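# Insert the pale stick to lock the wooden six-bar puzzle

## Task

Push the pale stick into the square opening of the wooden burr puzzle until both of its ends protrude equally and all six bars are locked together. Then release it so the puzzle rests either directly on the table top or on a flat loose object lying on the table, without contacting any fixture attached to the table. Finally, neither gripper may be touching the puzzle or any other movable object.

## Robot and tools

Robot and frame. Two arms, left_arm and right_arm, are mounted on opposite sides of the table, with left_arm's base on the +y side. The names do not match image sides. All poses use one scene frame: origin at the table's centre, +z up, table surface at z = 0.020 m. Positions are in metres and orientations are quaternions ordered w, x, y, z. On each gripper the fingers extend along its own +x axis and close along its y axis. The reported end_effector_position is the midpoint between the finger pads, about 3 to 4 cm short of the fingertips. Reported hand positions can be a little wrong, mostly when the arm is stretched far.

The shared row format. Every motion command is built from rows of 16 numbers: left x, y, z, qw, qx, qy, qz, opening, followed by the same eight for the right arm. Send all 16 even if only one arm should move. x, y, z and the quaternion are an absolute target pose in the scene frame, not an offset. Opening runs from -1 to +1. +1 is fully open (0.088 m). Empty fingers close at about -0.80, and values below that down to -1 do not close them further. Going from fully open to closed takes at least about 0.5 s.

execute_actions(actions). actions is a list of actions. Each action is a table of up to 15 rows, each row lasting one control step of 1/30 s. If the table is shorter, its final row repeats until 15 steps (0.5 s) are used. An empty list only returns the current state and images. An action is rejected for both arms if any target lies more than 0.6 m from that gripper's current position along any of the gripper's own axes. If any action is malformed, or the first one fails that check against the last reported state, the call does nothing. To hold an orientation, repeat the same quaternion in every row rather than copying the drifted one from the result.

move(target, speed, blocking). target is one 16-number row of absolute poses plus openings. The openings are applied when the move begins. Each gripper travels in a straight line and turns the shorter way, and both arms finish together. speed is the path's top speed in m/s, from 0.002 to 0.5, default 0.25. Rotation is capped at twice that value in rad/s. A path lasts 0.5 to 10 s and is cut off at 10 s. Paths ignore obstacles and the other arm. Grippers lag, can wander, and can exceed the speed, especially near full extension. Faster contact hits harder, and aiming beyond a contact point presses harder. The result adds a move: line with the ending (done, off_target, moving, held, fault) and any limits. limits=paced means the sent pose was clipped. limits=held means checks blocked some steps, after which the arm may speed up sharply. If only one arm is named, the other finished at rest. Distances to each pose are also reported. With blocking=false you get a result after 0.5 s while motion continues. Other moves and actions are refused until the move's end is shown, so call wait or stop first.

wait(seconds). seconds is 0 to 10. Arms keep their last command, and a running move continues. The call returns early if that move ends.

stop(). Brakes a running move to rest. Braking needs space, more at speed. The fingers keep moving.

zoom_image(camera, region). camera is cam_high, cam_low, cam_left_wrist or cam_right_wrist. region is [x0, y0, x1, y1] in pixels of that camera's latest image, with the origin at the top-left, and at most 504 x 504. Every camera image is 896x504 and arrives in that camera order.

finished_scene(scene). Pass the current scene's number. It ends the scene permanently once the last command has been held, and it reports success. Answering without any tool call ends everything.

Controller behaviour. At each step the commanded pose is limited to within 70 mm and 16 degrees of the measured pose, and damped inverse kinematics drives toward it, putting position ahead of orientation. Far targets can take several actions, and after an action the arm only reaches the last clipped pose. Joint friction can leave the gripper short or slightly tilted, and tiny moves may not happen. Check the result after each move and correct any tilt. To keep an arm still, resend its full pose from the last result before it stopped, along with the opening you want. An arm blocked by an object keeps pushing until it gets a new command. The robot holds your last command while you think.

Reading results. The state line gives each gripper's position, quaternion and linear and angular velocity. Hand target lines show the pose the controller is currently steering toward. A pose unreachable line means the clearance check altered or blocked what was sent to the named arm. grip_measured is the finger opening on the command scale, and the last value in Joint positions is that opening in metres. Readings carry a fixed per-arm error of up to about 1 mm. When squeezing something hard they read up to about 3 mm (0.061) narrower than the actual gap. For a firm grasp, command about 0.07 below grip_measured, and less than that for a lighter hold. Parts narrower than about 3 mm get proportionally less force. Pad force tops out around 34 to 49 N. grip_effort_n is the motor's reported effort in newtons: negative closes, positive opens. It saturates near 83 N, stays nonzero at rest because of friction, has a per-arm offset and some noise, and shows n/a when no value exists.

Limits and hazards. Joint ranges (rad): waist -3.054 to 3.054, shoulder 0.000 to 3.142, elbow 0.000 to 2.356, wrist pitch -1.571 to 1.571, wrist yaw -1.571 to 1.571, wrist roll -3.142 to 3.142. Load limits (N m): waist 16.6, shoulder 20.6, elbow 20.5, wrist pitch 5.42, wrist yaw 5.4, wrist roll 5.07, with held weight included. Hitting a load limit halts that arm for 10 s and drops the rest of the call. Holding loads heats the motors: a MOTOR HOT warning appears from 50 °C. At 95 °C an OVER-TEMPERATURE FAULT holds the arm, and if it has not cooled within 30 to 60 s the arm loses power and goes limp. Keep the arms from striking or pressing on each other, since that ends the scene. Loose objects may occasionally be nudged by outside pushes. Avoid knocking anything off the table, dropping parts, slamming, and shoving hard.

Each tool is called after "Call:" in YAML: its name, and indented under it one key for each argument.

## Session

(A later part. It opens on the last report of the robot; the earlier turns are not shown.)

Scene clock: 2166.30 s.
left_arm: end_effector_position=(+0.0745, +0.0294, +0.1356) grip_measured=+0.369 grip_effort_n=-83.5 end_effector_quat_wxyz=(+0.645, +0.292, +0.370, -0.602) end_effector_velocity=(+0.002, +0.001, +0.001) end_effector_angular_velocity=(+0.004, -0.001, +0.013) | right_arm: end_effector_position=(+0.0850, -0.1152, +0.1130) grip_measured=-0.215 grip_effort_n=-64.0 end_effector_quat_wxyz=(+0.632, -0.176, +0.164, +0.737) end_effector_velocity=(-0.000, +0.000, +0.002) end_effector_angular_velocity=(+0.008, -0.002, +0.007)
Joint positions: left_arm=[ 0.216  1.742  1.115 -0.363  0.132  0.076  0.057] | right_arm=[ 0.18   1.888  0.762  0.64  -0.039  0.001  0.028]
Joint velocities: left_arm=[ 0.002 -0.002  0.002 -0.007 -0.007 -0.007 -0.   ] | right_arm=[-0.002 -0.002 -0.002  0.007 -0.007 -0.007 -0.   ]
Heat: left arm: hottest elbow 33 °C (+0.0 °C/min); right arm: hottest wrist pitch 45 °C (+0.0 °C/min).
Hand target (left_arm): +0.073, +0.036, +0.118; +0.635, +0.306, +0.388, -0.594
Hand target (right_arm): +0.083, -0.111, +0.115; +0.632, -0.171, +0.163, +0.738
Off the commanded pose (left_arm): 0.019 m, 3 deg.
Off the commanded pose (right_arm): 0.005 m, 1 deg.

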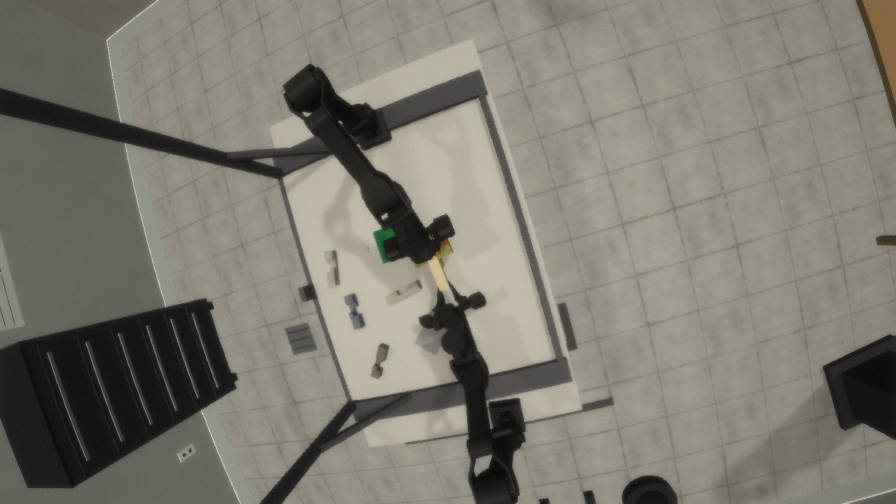

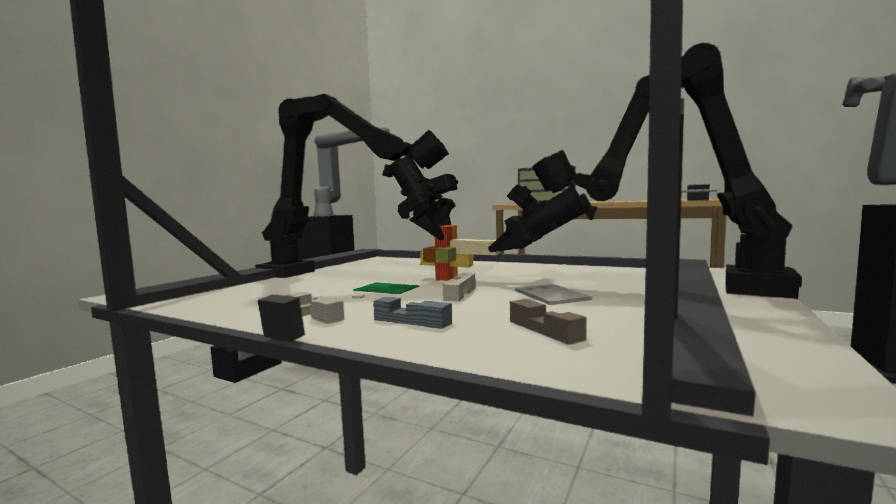

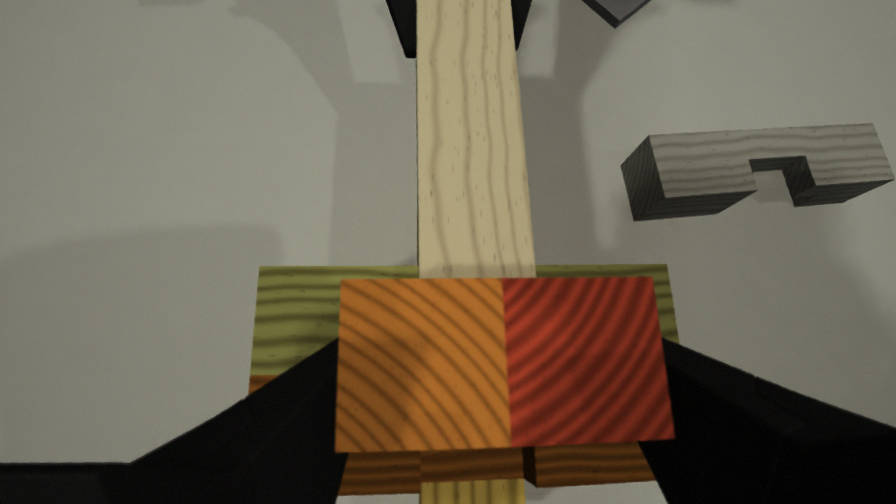

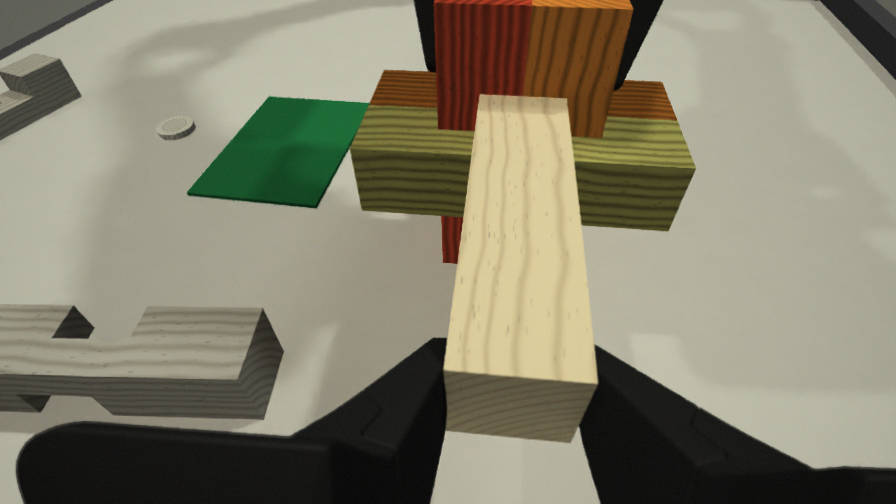

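Call:
execute_actions:
  actions:
    - [[0.0735,0.0349,0.1177,0.6347,0.3058,0.3877,-0.5943,0.30,0.08226,-0.11119,0.11541,0.63144,-0.17099,0.16280,0.73861,-0.225]]
    - [[0.0735,0.0349,0.1177,0.6347,0.3058,0.3877,-0.5943,0.30,0.08226,-0.11119,0.11541,0.63144,-0.17099,0.16280,0.73861,-0.225]]

Scene clock: 2171.73 s.
left_arm: end_effector_position=(+0.0745, +0.0294, +0.1356) grip_measured=+0.369 grip_effort_n=-83.5 end_effector_quat_wxyz=(+0.645, +0.292, +0.370, -0.602) end_effector_velocity=(+0.004, +0.003, -0.001) end_effector_angular_velocity=(+0.011, -0.012, +0.021) | right_arm: end_effector_position=(+0.0849, -0.1152, +0.1130) grip_measured=-0.215 grip_effort_n=-64.0 end_effector_quat_wxyz=(+0.632, -0.176, +0.164, +0.737) end_effector_velocity=(-0.000, +0.000, +0.002) end_effector_angular_velocity=(+0.006, +0.011, +0.001)
Joint positions: left_arm=[ 0.216  1.742  1.115 -0.363  0.132  0.076  0.057] | right_arm=[ 0.18   1.888  0.762  0.64  -0.038  0.001  0.028]
Joint velocities: left_arm=[ 0.002 -0.002 -0.002 -0.007 -0.022 -0.007 -0.   ] | right_arm=[-0.002 -0.002 -0.002  0.007 -0.007  0.007 -0.   ]
Heat: left arm: hottest elbow 33 °C (+0.0 °C/min); right arm: hottest wrist pitch 45 °C (+0.0 °C/min).
Hand target (left_arm): +0.073, +0.036, +0.118; +0.635, +0.306, +0.388, -0.594
Hand target (right_arm): +0.082, -0.111, +0.115; +0.631, -0.171, +0.163, +0.739
Off the commanded pose (left_arm): 0.019 m, 3 deg.
Off the commanded pose (right_arm): 0.005 m, 1 deg.

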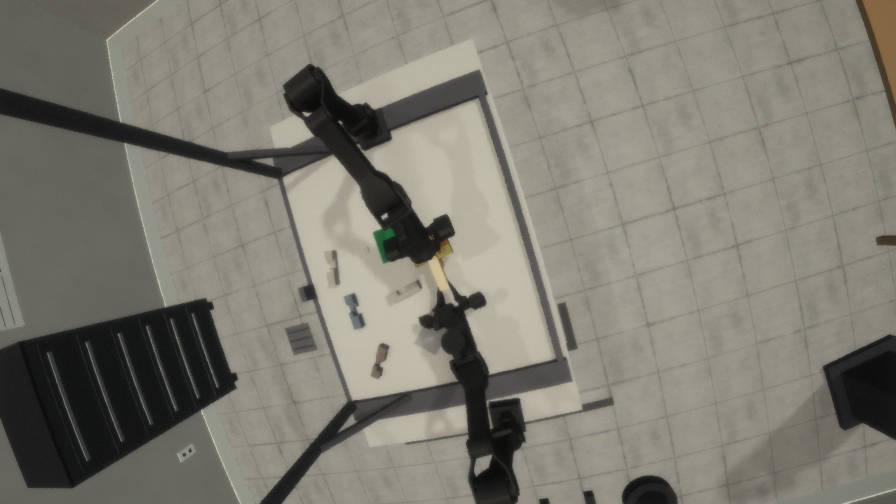

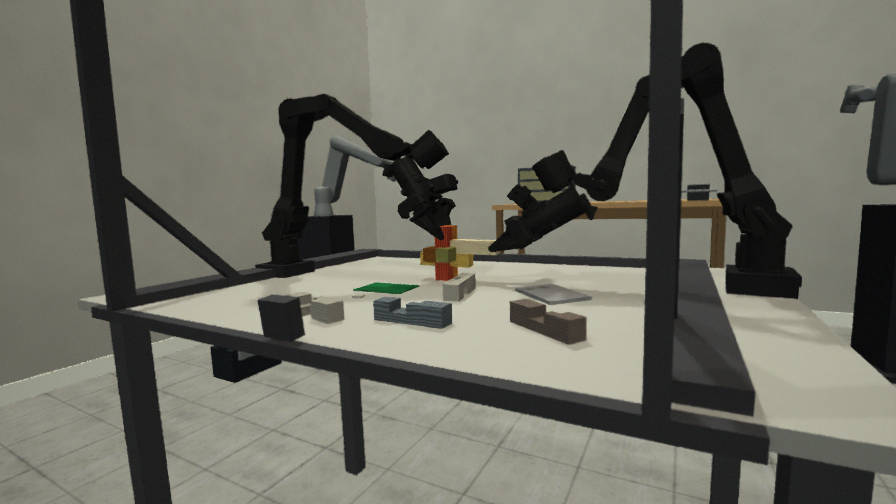

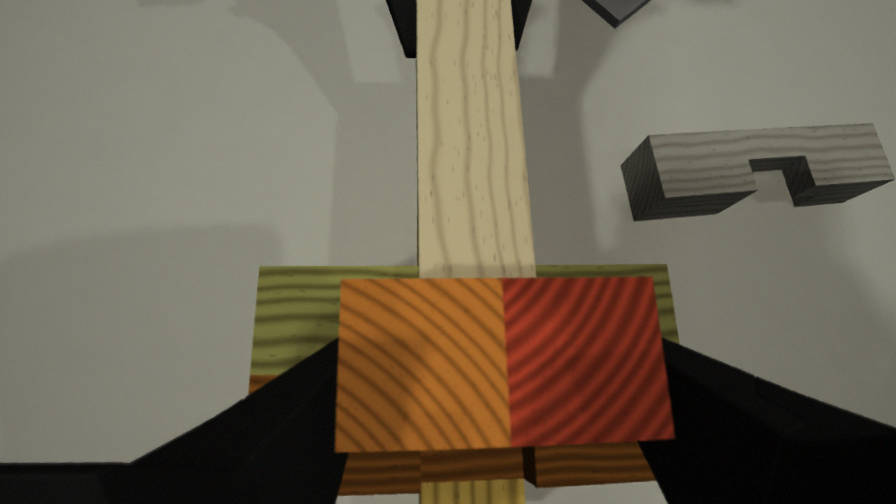

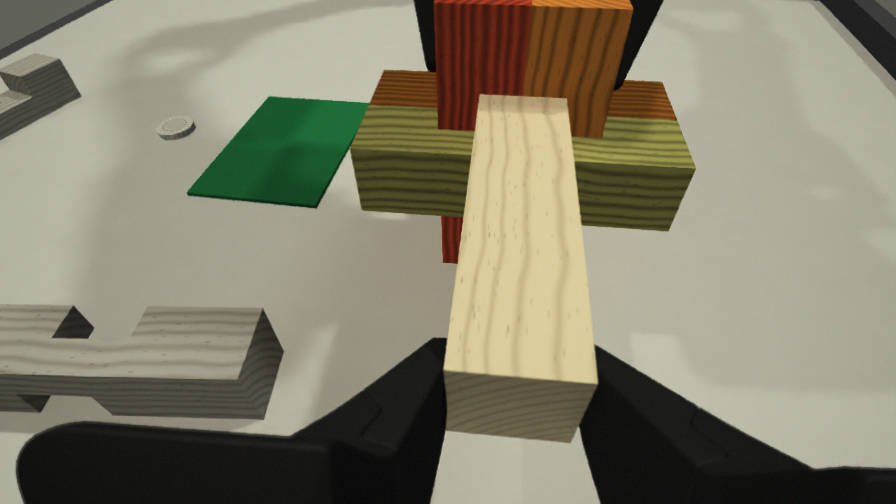

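Call:
execute_actions:
  actions:
    - [[0.0735,0.0349,0.1177,0.6347,0.3058,0.3877,-0.5943,0.30,0.08219,-0.11056,0.11612,0.63159,-0.17028,0.16214,0.73879,-0.225]]
    - [[0.0735,0.0349,0.1177,0.6347,0.3058,0.3877,-0.5943,0.30,0.08219,-0.11056,0.11612,0.63159,-0.17028,0.16214,0.73879,-0.225]]

Scene clock: 2175.30 s.
left_arm: end_effector_position=(+0.0745, +0.0294, +0.1356) grip_measured=+0.369 grip_effort_n=-83.5 end_effector_quat_wxyz=(+0.645, +0.292, +0.370, -0.602) end_effector_velocity=(-0.001, +0.003, -0.001) end_effector_angular_velocity=(+0.018, +0.002, +0.008) | right_arm: end_effector_position=(+0.0849, -0.1151, +0.1132) grip_measured=-0.215 grip_effort_n=-64.0 end_effector_quat_wxyz=(+0.632, -0.176, +0.164, +0.737) end_effector_velocity=(-0.002, -0.000, +0.003) end_effector_angular_velocity=(+0.018, -0.001, +0.012)
Joint positions: left_arm=[ 0.216  1.742  1.115 -0.363  0.132  0.076  0.057] | right_arm=[ 0.18   1.888  0.762  0.64  -0.038  0.001  0.028]
Joint velocities: left_arm=[-0.002 -0.002  0.002 -0.022 -0.007 -0.007 -0.   ] | right_arm=[ 0.002 -0.002 -0.007  0.022 -0.007 -0.007 -0.   ]
Heat: left arm: hottest elbow 33 °C (+0.0 °C/min); right arm: hottest wrist pitch 45 °C (+0.0 °C/min).
Hand target (left_arm): +0.073, +0.036, +0.118; +0.635, +0.306, +0.388, -0.594
Hand target (right_arm): +0.082, -0.111, +0.116; +0.632, -0.170, +0.162, +0.739
Off the commanded pose (left_arm): 0.019 m, 3 deg.
Off the commanded pose (right_arm): 0.006 m, 1 deg.

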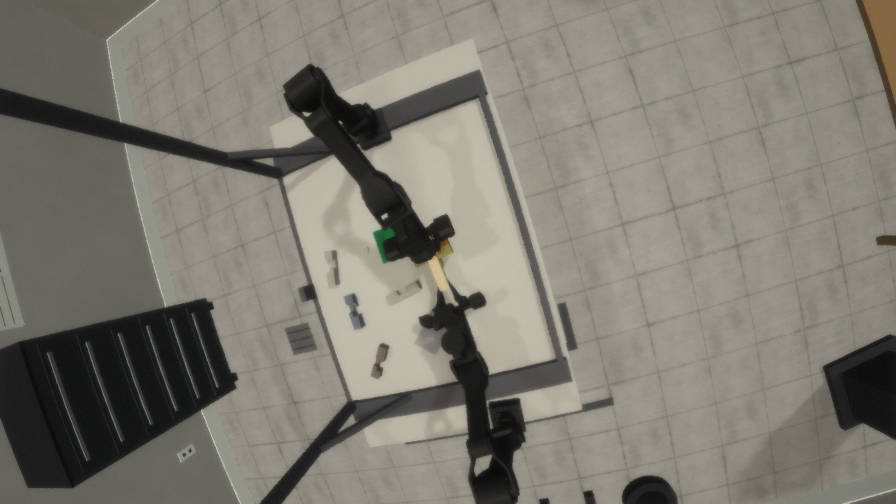

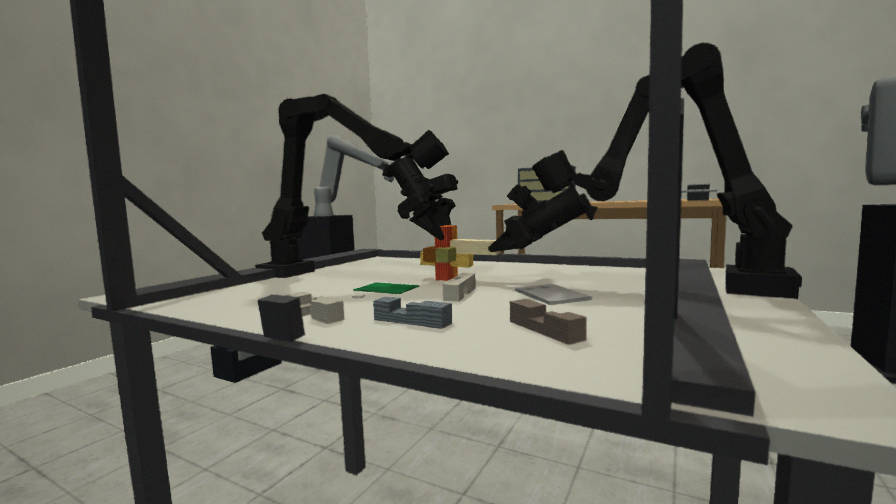

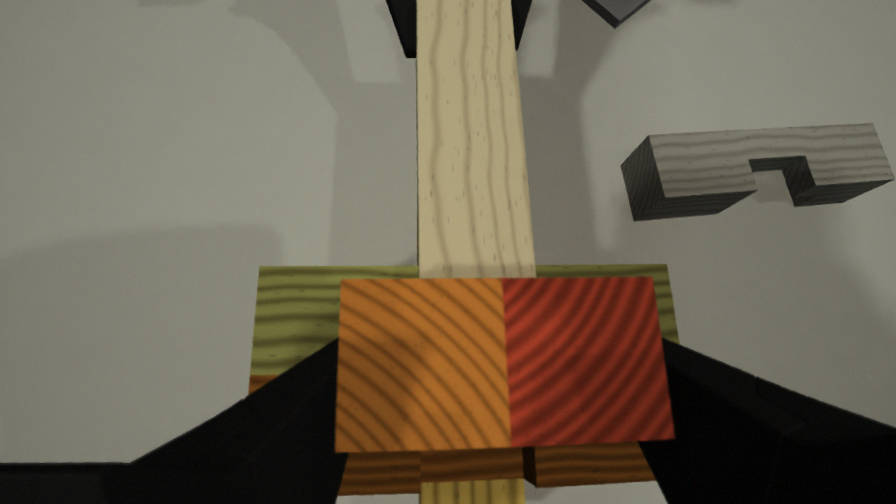

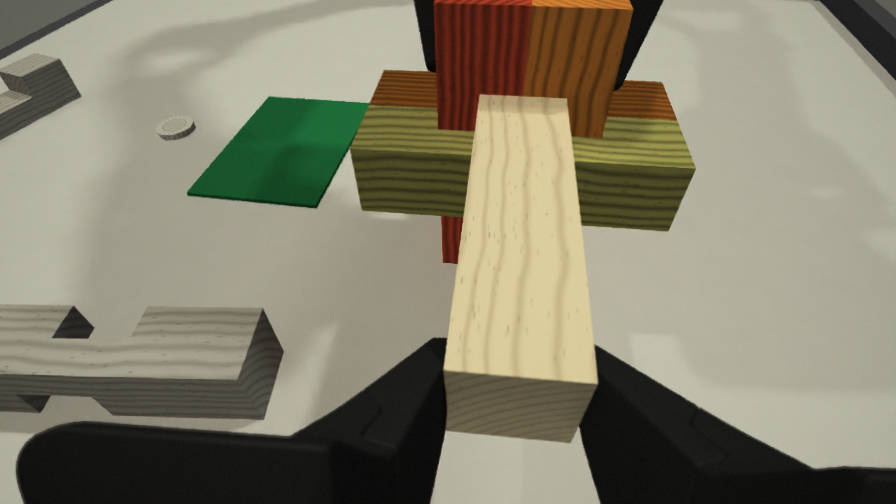

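Call:
execute_actions:
  actions:
    - [[0.0735,0.0349,0.1177,0.6347,0.3058,0.3877,-0.5943,0.30,0.08152,-0.11064,0.11612,0.63129,-0.16945,0.16312,0.73902,-0.225]]
    - [[0.0735,0.0349,0.1177,0.6347,0.3058,0.3877,-0.5943,0.30,0.08148,-0.11032,0.11647,0.63137,-0.16909,0.16279,0.73911,-0.225]]
    - [[0.0735,0.0349,0.1177,0.6347,0.3058,0.3877,-0.5943,0.30,0.08145,-0.11001,0.11683,0.63144,-0.16874,0.16246,0.73920,-0.225]]

Scene clock: 2183.43 s.
left_arm: end_effector_position=(+0.0745, +0.0294, +0.1356) grip_measured=+0.369 grip_effort_n=-83.5 end_effector_quat_wxyz=(+0.645, +0.292, +0.370, -0.602) end_effector_velocity=(+0.000, -0.001, +0.001) end_effector_angular_velocity=(-0.006, -0.004, +0.008) | right_arm: end_effector_position=(+0.0847, -0.1150, +0.1133) grip_measured=-0.215 grip_effort_n=-64.0 end_effector_quat_wxyz=(+0.632, -0.175, +0.164, +0.737) end_effector_velocity=(-0.002, -0.000, -0.000) end_effector_angular_velocity=(+0.003, -0.003, +0.012)
Joint positions: left_arm=[ 0.216  1.742  1.115 -0.363  0.132  0.076  0.057] | right_arm=[ 0.181  1.888  0.763  0.64  -0.038  0.003  0.028]
Joint velocities: left_arm=[-0.002 -0.002 -0.002  0.007 -0.007 -0.007 -0.   ] | right_arm=[ 0.002  0.002 -0.002  0.007 -0.007 -0.007 -0.   ]
Heat: left arm: hottest elbow 33 °C (+0.0 °C/min); right arm: hottest wrist pitch 45 °C (+0.0 °C/min).
Hand target (left_arm): +0.073, +0.036, +0.118; +0.635, +0.306, +0.388, -0.594
Hand target (right_arm): +0.081, -0.110, +0.117; +0.631, -0.169, +0.163, +0.739
Off the commanded pose (left_arm): 0.019 m, 3 deg.
Off the commanded pose (right_arm): 0.007 m, 1 deg.

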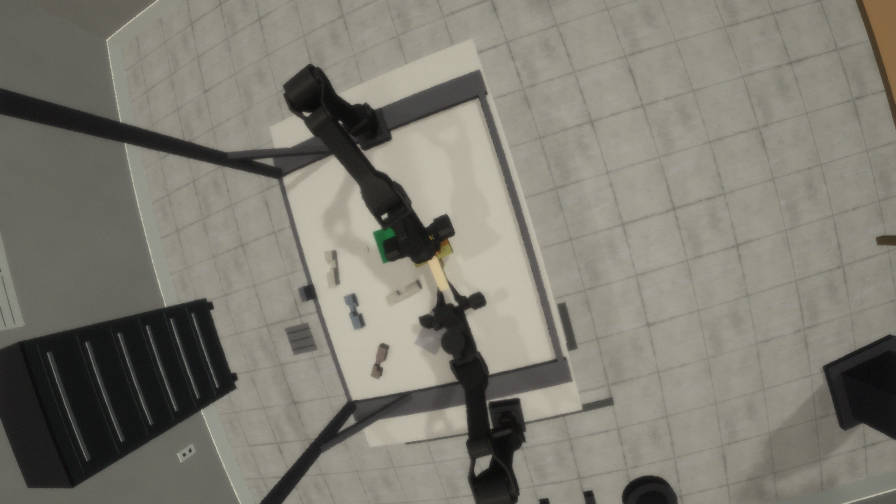

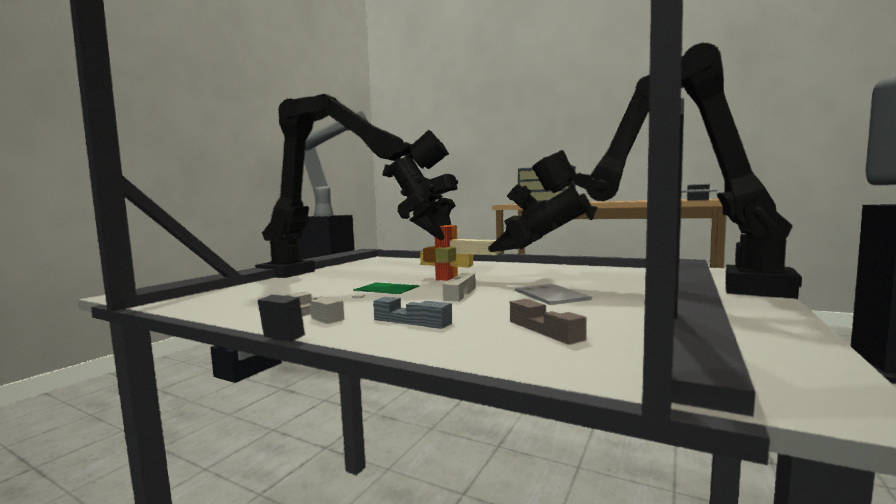

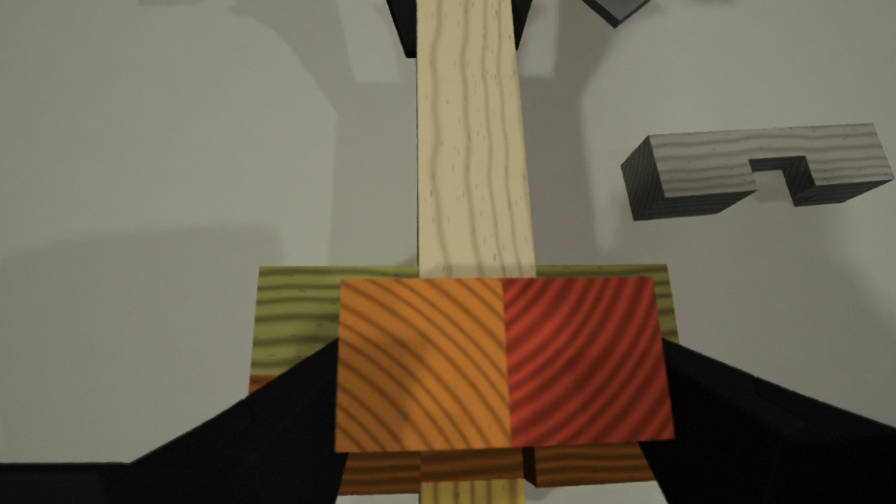

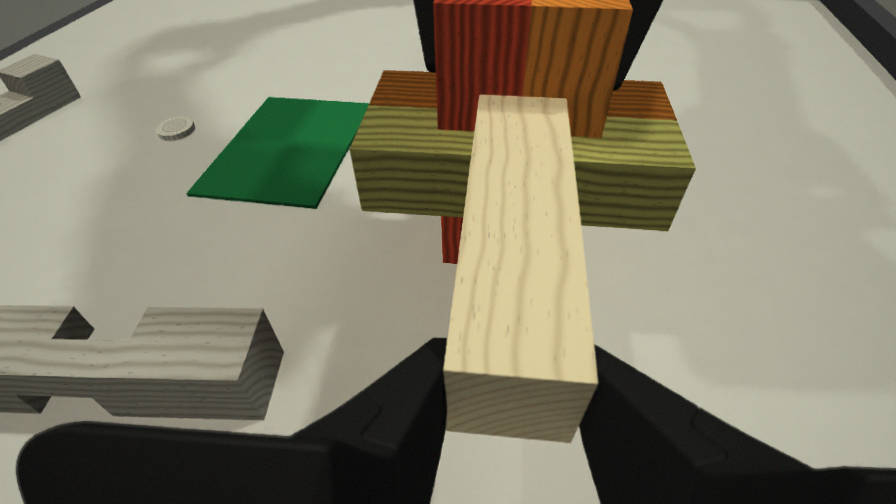

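Call:
zoom_image:
  camera: "cam_right_wrist"
  region: [438, 360, 606, 450]

Call:
zoom_image:
  camera: "cam_right_wrist"
  region: [345, 130, 513, 230]

Call:
zoom_image:
  camera: "cam_right_wrist"
  region: [540, 140, 708, 240]

Call:
zoom_image:
  camera: "cam_right_wrist"
  region: [470, 80, 582, 122]

Region (438, 360, 606, 450) of cam_right_wrist's 896x504 image, scaled by 3.000, with more detail than that image has; it fills the top 270 rows of this view, and the rest is white.

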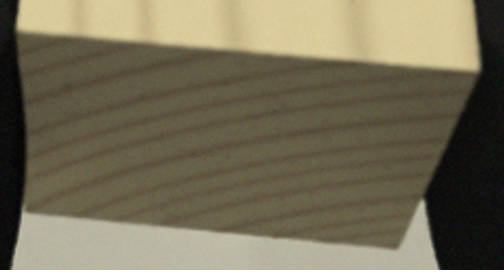

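Region (345, 130, 513, 230) of cam_right_wrist's 896x504 image, scaled by 3.000, with more detail than that image has; it fills the top 300 rows of this view, and the rest is white.

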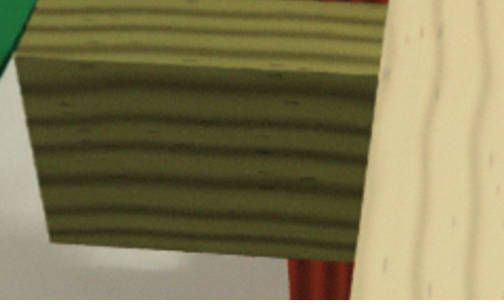

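Region (540, 140, 708, 240) of cam_right_wrist's 896x504 image, scaled by 3.000, with more detail than that image has; it fills the top 300 rows of this view, and the rest is white.

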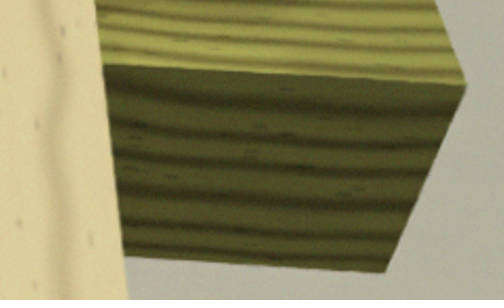

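Region (470, 80, 582, 122) of cam_right_wrist's 896x504 image, scaled by 4.500, with more detail than that image has; it fills the top 189 rows of this view, and the rest is white.

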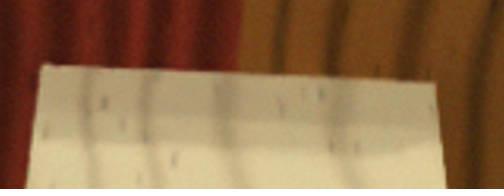

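Call:
execute_actions:
  actions:
    - [[0.0735,0.0349,0.1177,0.6347,0.3058,0.3877,-0.5943,0.30,0.0832,-0.1134,0.1162,0.6323,-0.1711,0.1626,0.7380,-0.225]]
    - [[0.0735,0.0349,0.1177,0.6347,0.3058,0.3877,-0.5943,0.30,0.08490,-0.11672,0.1156,0.63305,-0.17336,0.16268,0.73671,-0.225]]
    - [[0.0735,0.0349,0.1177,0.6347,0.3058,0.3877,-0.5943,0.30,0.08491,-0.11682,0.1156,0.63305,-0.17336,0.16268,0.73671,-0.225],[0.0735,0.0349,0.1177,0.6347,0.3058,0.3877,-0.5943,0.30,0.08492,-0.11692,0.1156,0.63305,-0.17336,0.16268,0.73671,-0.225],[0.0735,0.0349,0.1177,0.6347,0.3058,0.3877,-0.5943,0.30,0.08493,-0.11702,0.1156,0.63305,-0.17336,0.16268,0.73671,-0.225],[0.0735,0.0349,0.1177,0.6347,0.3058,0.3877,-0.5943,0.30,0.08494,-0.11712,0.1156,0.63305,-0.17336,0.16268,0.73671,-0.225],[0.0735,0.0349,0.1177,0.6347,0.3058,0.3877,-0.5943,0.30,0.08495,-0.11722,0.1156,0.63305,-0.17336,0.16268,0.73671,-0.225],[0.0735,0.0349,0.1177,0.6347,0.3058,0.3877,-0.5943,0.30,0.08496,-0.11732,0.1156,0.63305,-0.17336,0.16268,0.73671,-0.225],[0.0735,0.0349,0.1177,0.6347,0.3058,0.3877,-0.5943,0.30,0.08497,-0.11742,0.1156,0.63305,-0.17336,0.16268,0.73671,-0.225],[0.0735,0.0349,0.1177,0.6347,0.3058,0.3877,-0.5943,0.30,0.08498,-0.11752,0.1156,0.63305,-0.17336,0.16268,0.73671,-0.225],[0.0735,0.0349,0.1177,0.6347,0.3058,0.3877,-0.5943,0.30,0.08500,-0.11762,0.1156,0.63305,-0.17336,0.16268,0.73671,-0.225],[0.0735,0.0349,0.1177,0.6347,0.3058,0.3877,-0.5943,0.30,0.08501,-0.11772,0.1156,0.63305,-0.17336,0.16268,0.73671,-0.225],[0.0735,0.0349,0.1177,0.6347,0.3058,0.3877,-0.5943,0.30,0.08502,-0.11782,0.1156,0.63305,-0.17336,0.16268,0.73671,-0.225],[0.0735,0.0349,0.1177,0.6347,0.3058,0.3877,-0.5943,0.30,0.08503,-0.11792,0.1156,0.63305,-0.17336,0.16268,0.73671,-0.225],[0.0735,0.0349,0.1177,0.6347,0.3058,0.3877,-0.5943,0.30,0.08504,-0.11802,0.1156,0.63305,-0.17336,0.16268,0.73671,-0.225],[0.0735,0.0349,0.1177,0.6347,0.3058,0.3877,-0.5943,0.30,0.08505,-0.11812,0.1156,0.63305,-0.17336,0.16268,0.73671,-0.225],[0.0735,0.0349,0.1177,0.6347,0.3058,0.3877,-0.5943,0.30,0.08506,-0.11822,0.1156,0.63305,-0.17336,0.16268,0.73671,-0.225]]

Scene clock: 2240.23 s.
left_arm: end_effector_position=(+0.0745, +0.0294, +0.1357) grip_measured=+0.369 grip_effort_n=-83.5 end_effector_quat_wxyz=(+0.645, +0.292, +0.370, -0.602) end_effector_velocity=(-0.000, +0.002, -0.003) end_effector_angular_velocity=(+0.013, +0.001, +0.008) | right_arm: end_effector_position=(+0.0848, -0.1155, +0.1132) grip_measured=-0.215 grip_effort_n=-64.0 end_effector_quat_wxyz=(+0.632, -0.176, +0.164, +0.736) end_effector_velocity=(-0.002, -0.003, -0.003) end_effector_angular_velocity=(-0.014, +0.015, +0.014)
Joint positions: left_arm=[ 0.216  1.742  1.115 -0.363  0.132  0.076  0.057] | right_arm=[ 0.181  1.886  0.76   0.64  -0.037  0.002  0.028]
Joint velocities: left_arm=[-0.002  0.002 -0.002 -0.007 -0.007 -0.007 -0.   ] | right_arm=[-0.002 -0.002 -0.007 -0.007 -0.022  0.007 -0.   ]
Heat: left arm: hottest elbow 33 °C (+0.0 °C/min); right arm: hottest wrist pitch 44 °C (-1.0 °C/min).
Hand target (left_arm): +0.073, +0.036, +0.118; +0.635, +0.306, +0.388, -0.594
Hand target (right_arm): +0.085, -0.118, +0.115; +0.633, -0.174, +0.163, +0.737
Off the commanded pose (left_arm): 0.019 m, 3 deg.
Off the commanded pose (right_arm): 0.004 m, 0 deg.

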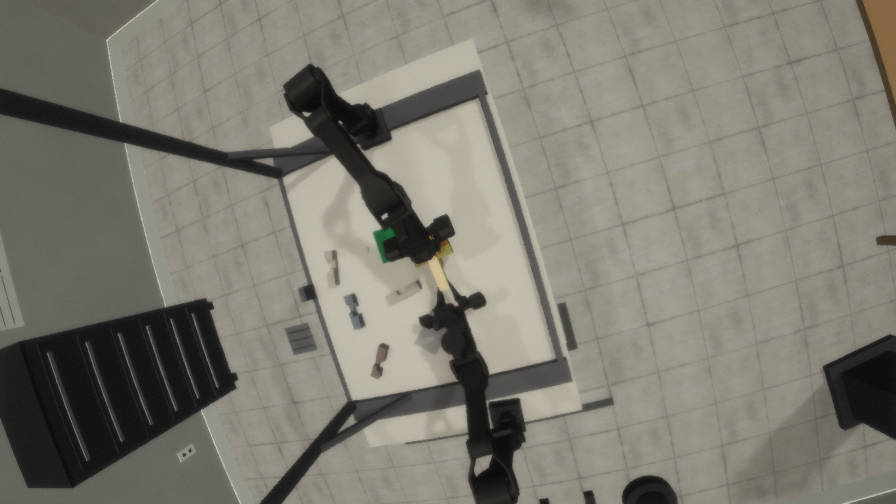

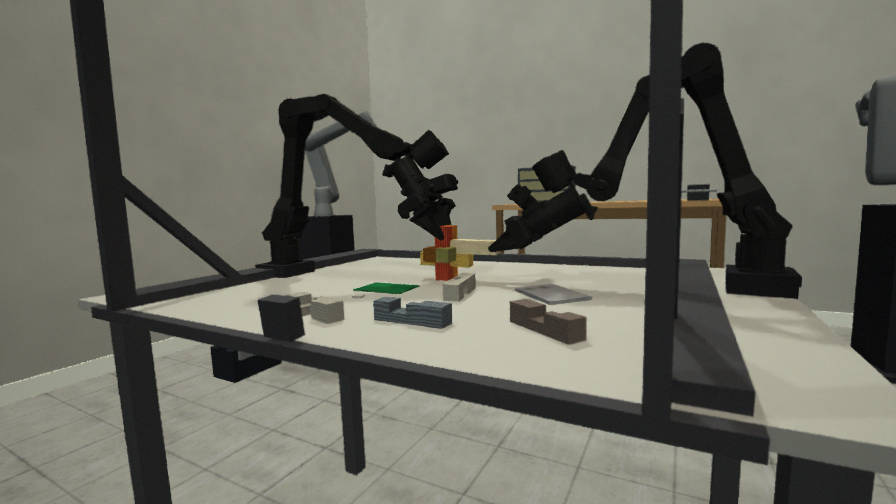

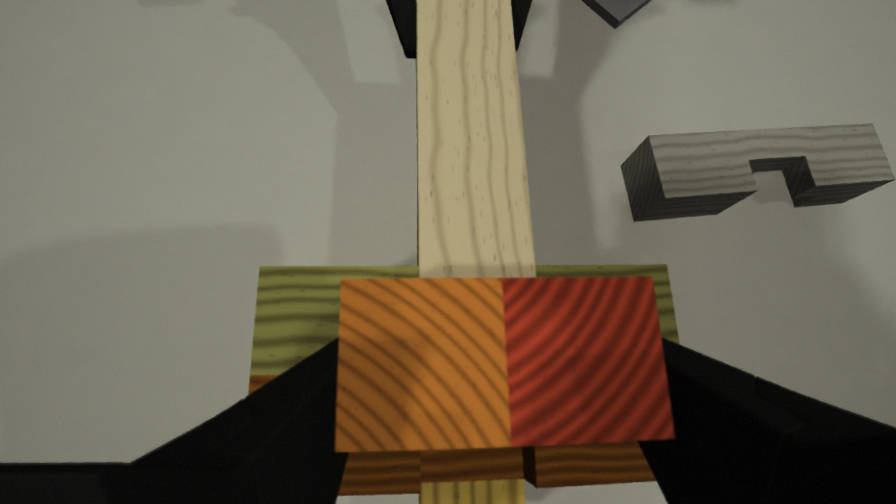

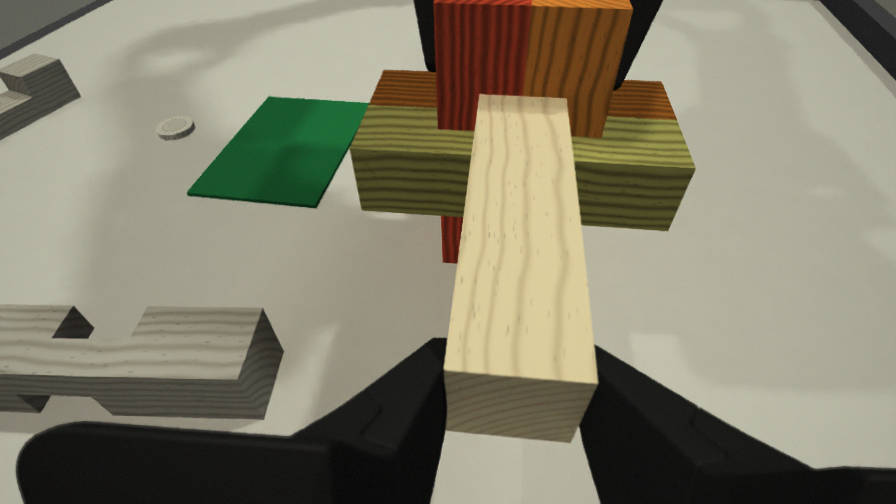

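Call:
execute_actions:
  actions:
    - [[0.0735,0.0349,0.1177,0.6347,0.3058,0.3877,-0.5943,0.30,0.08510,-0.11862,0.1156,0.63305,-0.17336,0.16268,0.73671,-0.225]]
    - [[0.0735,0.0349,0.1177,0.6347,0.3058,0.3877,-0.5943,0.30,0.08515,-0.11912,0.1156,0.63305,-0.17336,0.16268,0.73671,-0.225]]
    - [[0.0735,0.0349,0.1177,0.6347,0.3058,0.3877,-0.5943,0.30,0.08521,-0.11962,0.1156,0.63305,-0.17336,0.16268,0.73671,-0.225]]
    - [[0.0735,0.0349,0.1177,0.6347,0.3058,0.3877,-0.5943,0.30,0.08526,-0.12012,0.1156,0.63305,-0.17336,0.16268,0.73671,-0.225]]

Scene clock: 2246.07 s.
left_arm: end_effector_position=(+0.0746, +0.0289, +0.1360) grip_measured=+0.369 grip_effort_n=-83.5 end_effector_quat_wxyz=(+0.645, +0.292, +0.369, -0.602) end_effector_velocity=(+0.002, +0.002, +0.001) end_effector_angular_velocity=(+0.004, -0.001, +0.013) | right_arm: end_effector_position=(+0.0850, -0.1165, +0.1135) grip_measured=-0.215 grip_effort_n=-64.0 end_effector_quat_wxyz=(+0.633, -0.175, +0.163, +0.737) end_effector_velocity=(+0.000, -0.002, -0.003) end_effector_angular_velocity=(-0.014, +0.008, +0.001)
Joint positions: left_arm=[ 0.216  1.742  1.115 -0.36   0.132  0.076  0.057] | right_arm=[ 0.181  1.883  0.755  0.645 -0.037  0.002  0.028]
Joint velocities: left_arm=[ 0.002 -0.007 -0.002 -0.007 -0.007 -0.007 -0.   ] | right_arm=[-0.002  0.002 -0.002 -0.007 -0.007  0.007 -0.   ]
Heat: left arm: hottest elbow 33 °C (+0.0 °C/min); right arm: hottest wrist pitch 45 °C (+0.0 °C/min).
Hand target (left_arm): +0.073, +0.036, +0.118; +0.635, +0.306, +0.388, -0.594
Hand target (right_arm): +0.085, -0.120, +0.115; +0.633, -0.173, +0.163, +0.737
Off the commanded pose (left_arm): 0.019 m, 3 deg.
Off the commanded pose (right_arm): 0.004 m, 0 deg.

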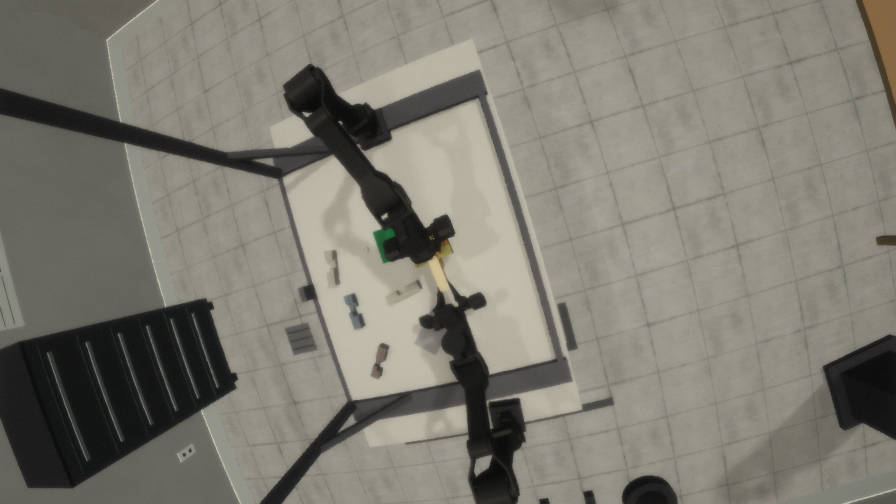

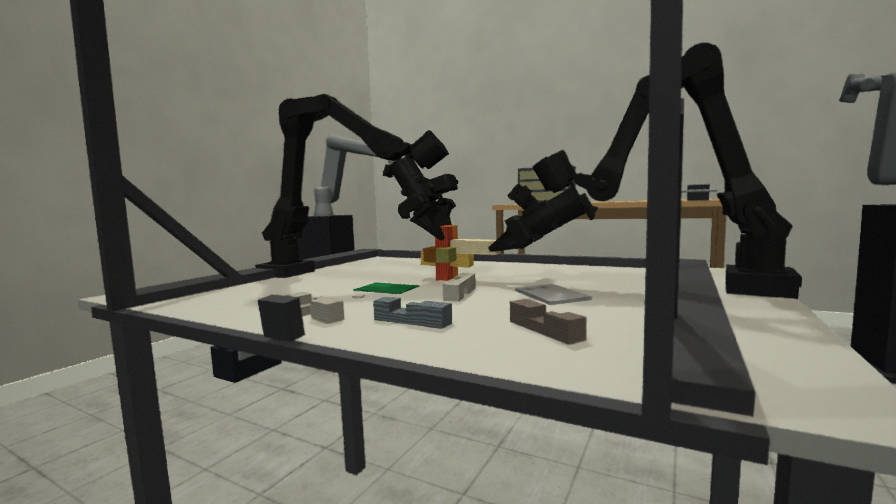

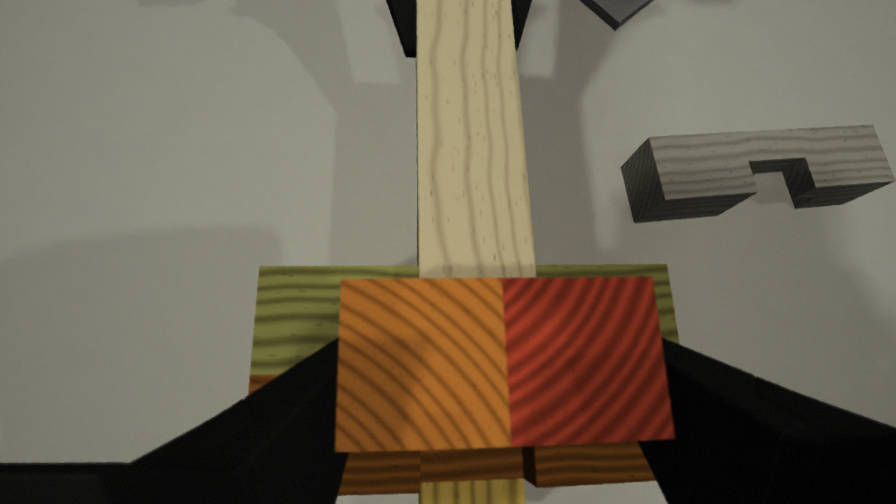

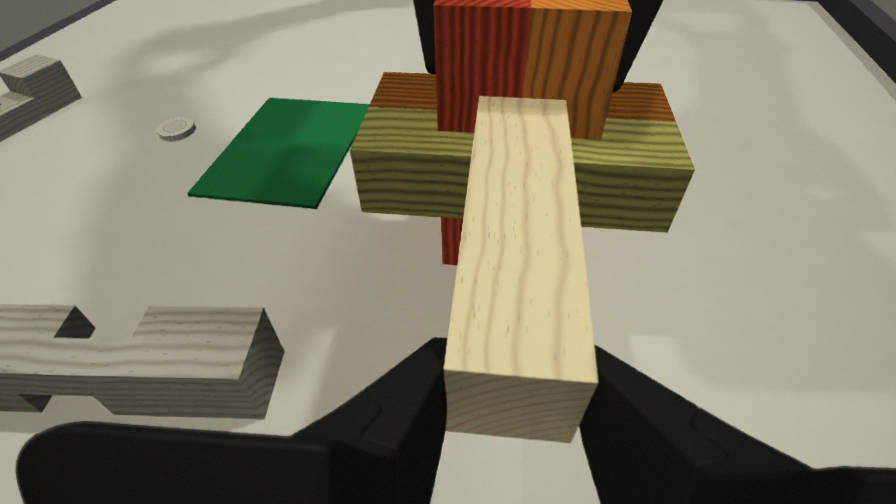

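Call:
execute_actions:
  actions:
    - [[0.0735,0.0349,0.1177,0.6347,0.3058,0.3877,-0.5943,0.38,0.08526,-0.12012,0.1156,0.63305,-0.17336,0.16268,0.73671,-0.225]]
    - [[0.0735,0.0349,0.1177,0.6347,0.3058,0.3877,-0.5943,0.39,0.08526,-0.12012,0.1156,0.63305,-0.17336,0.16268,0.73671,-0.225]]

Scene clock: 2260.30 s.
left_arm: end_effector_position=(+0.0746, +0.0289, +0.1360) grip_measured=+0.394 grip_effort_n=-21.2 end_effector_quat_wxyz=(+0.645, +0.292, +0.369, -0.603) end_effector_velocity=(-0.000, +0.002, +0.001) end_effector_angular_velocity=(+0.004, -0.001, +0.008) | right_arm: end_effector_position=(+0.0850, -0.1164, +0.1139) grip_measured=-0.215 grip_effort_n=-64.0 end_effector_quat_wxyz=(+0.633, -0.175, +0.163, +0.737) end_effector_velocity=(+0.002, -0.001, -0.001) end_effector_angular_velocity=(-0.008, +0.002, -0.012)
Joint positions: left_arm=[ 0.216  1.742  1.115 -0.36   0.132  0.076  0.058] | right_arm=[ 0.181  1.882  0.755  0.645 -0.037  0.002  0.028]
Joint velocities: left_arm=[-0.002 -0.007 -0.002 -0.007 -0.007 -0.007  0.   ] | right_arm=[-0.002 -0.002 -0.002 -0.007  0.007  0.007 -0.   ]
Heat: left arm: hottest elbow 33 °C (+0.0 °C/min); right arm: hottest wrist pitch 45 °C (+0.0 °C/min).
Hand target (left_arm): +0.073, +0.036, +0.118; +0.635, +0.306, +0.388, -0.595
Hand target (right_arm): +0.085, -0.120, +0.115; +0.633, -0.173, +0.163, +0.737
Off the commanded pose (left_arm): 0.019 m, 3 deg.
Off the commanded pose (right_arm): 0.004 m, 0 deg.

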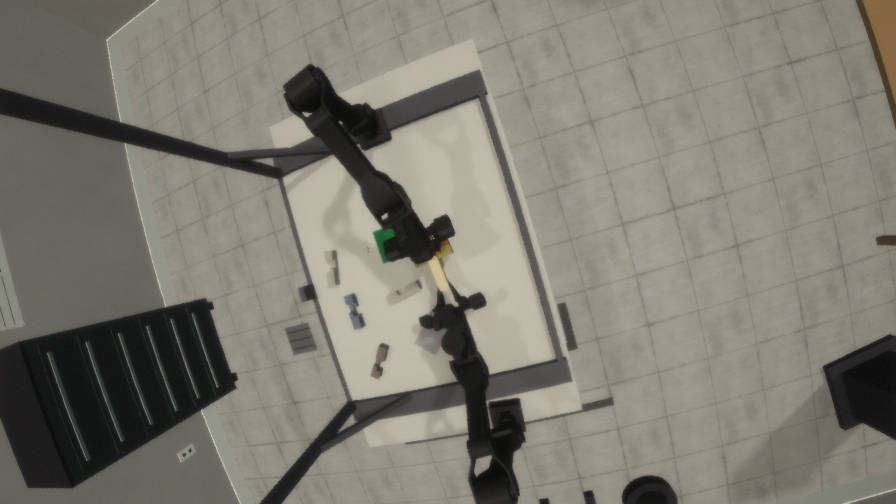

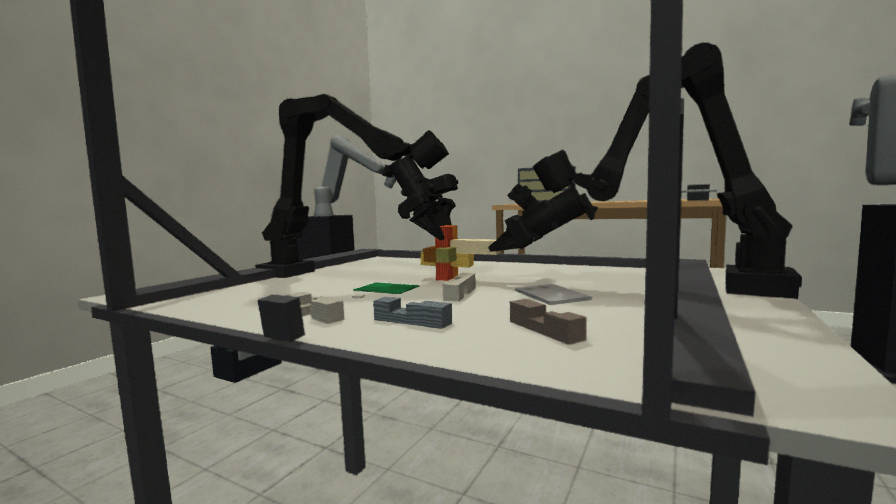

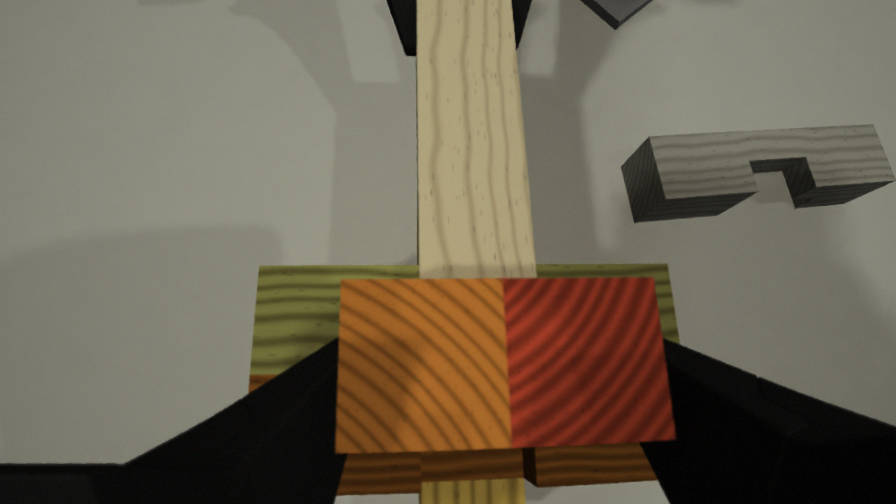

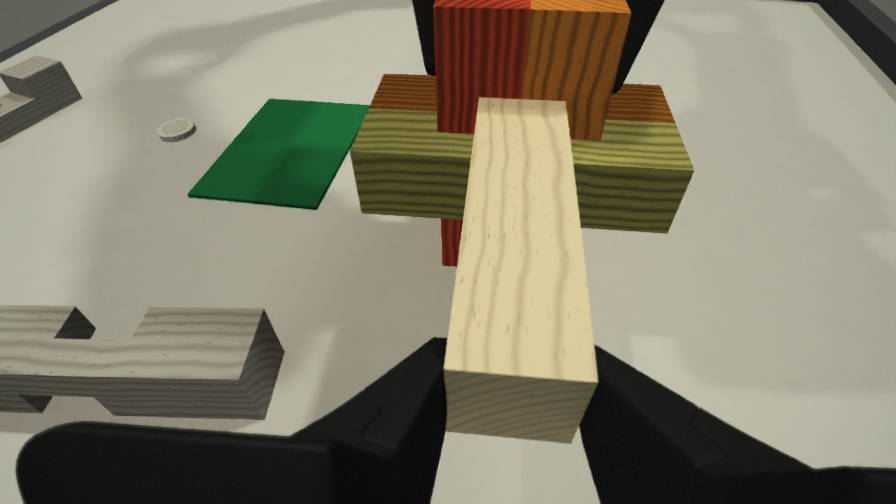

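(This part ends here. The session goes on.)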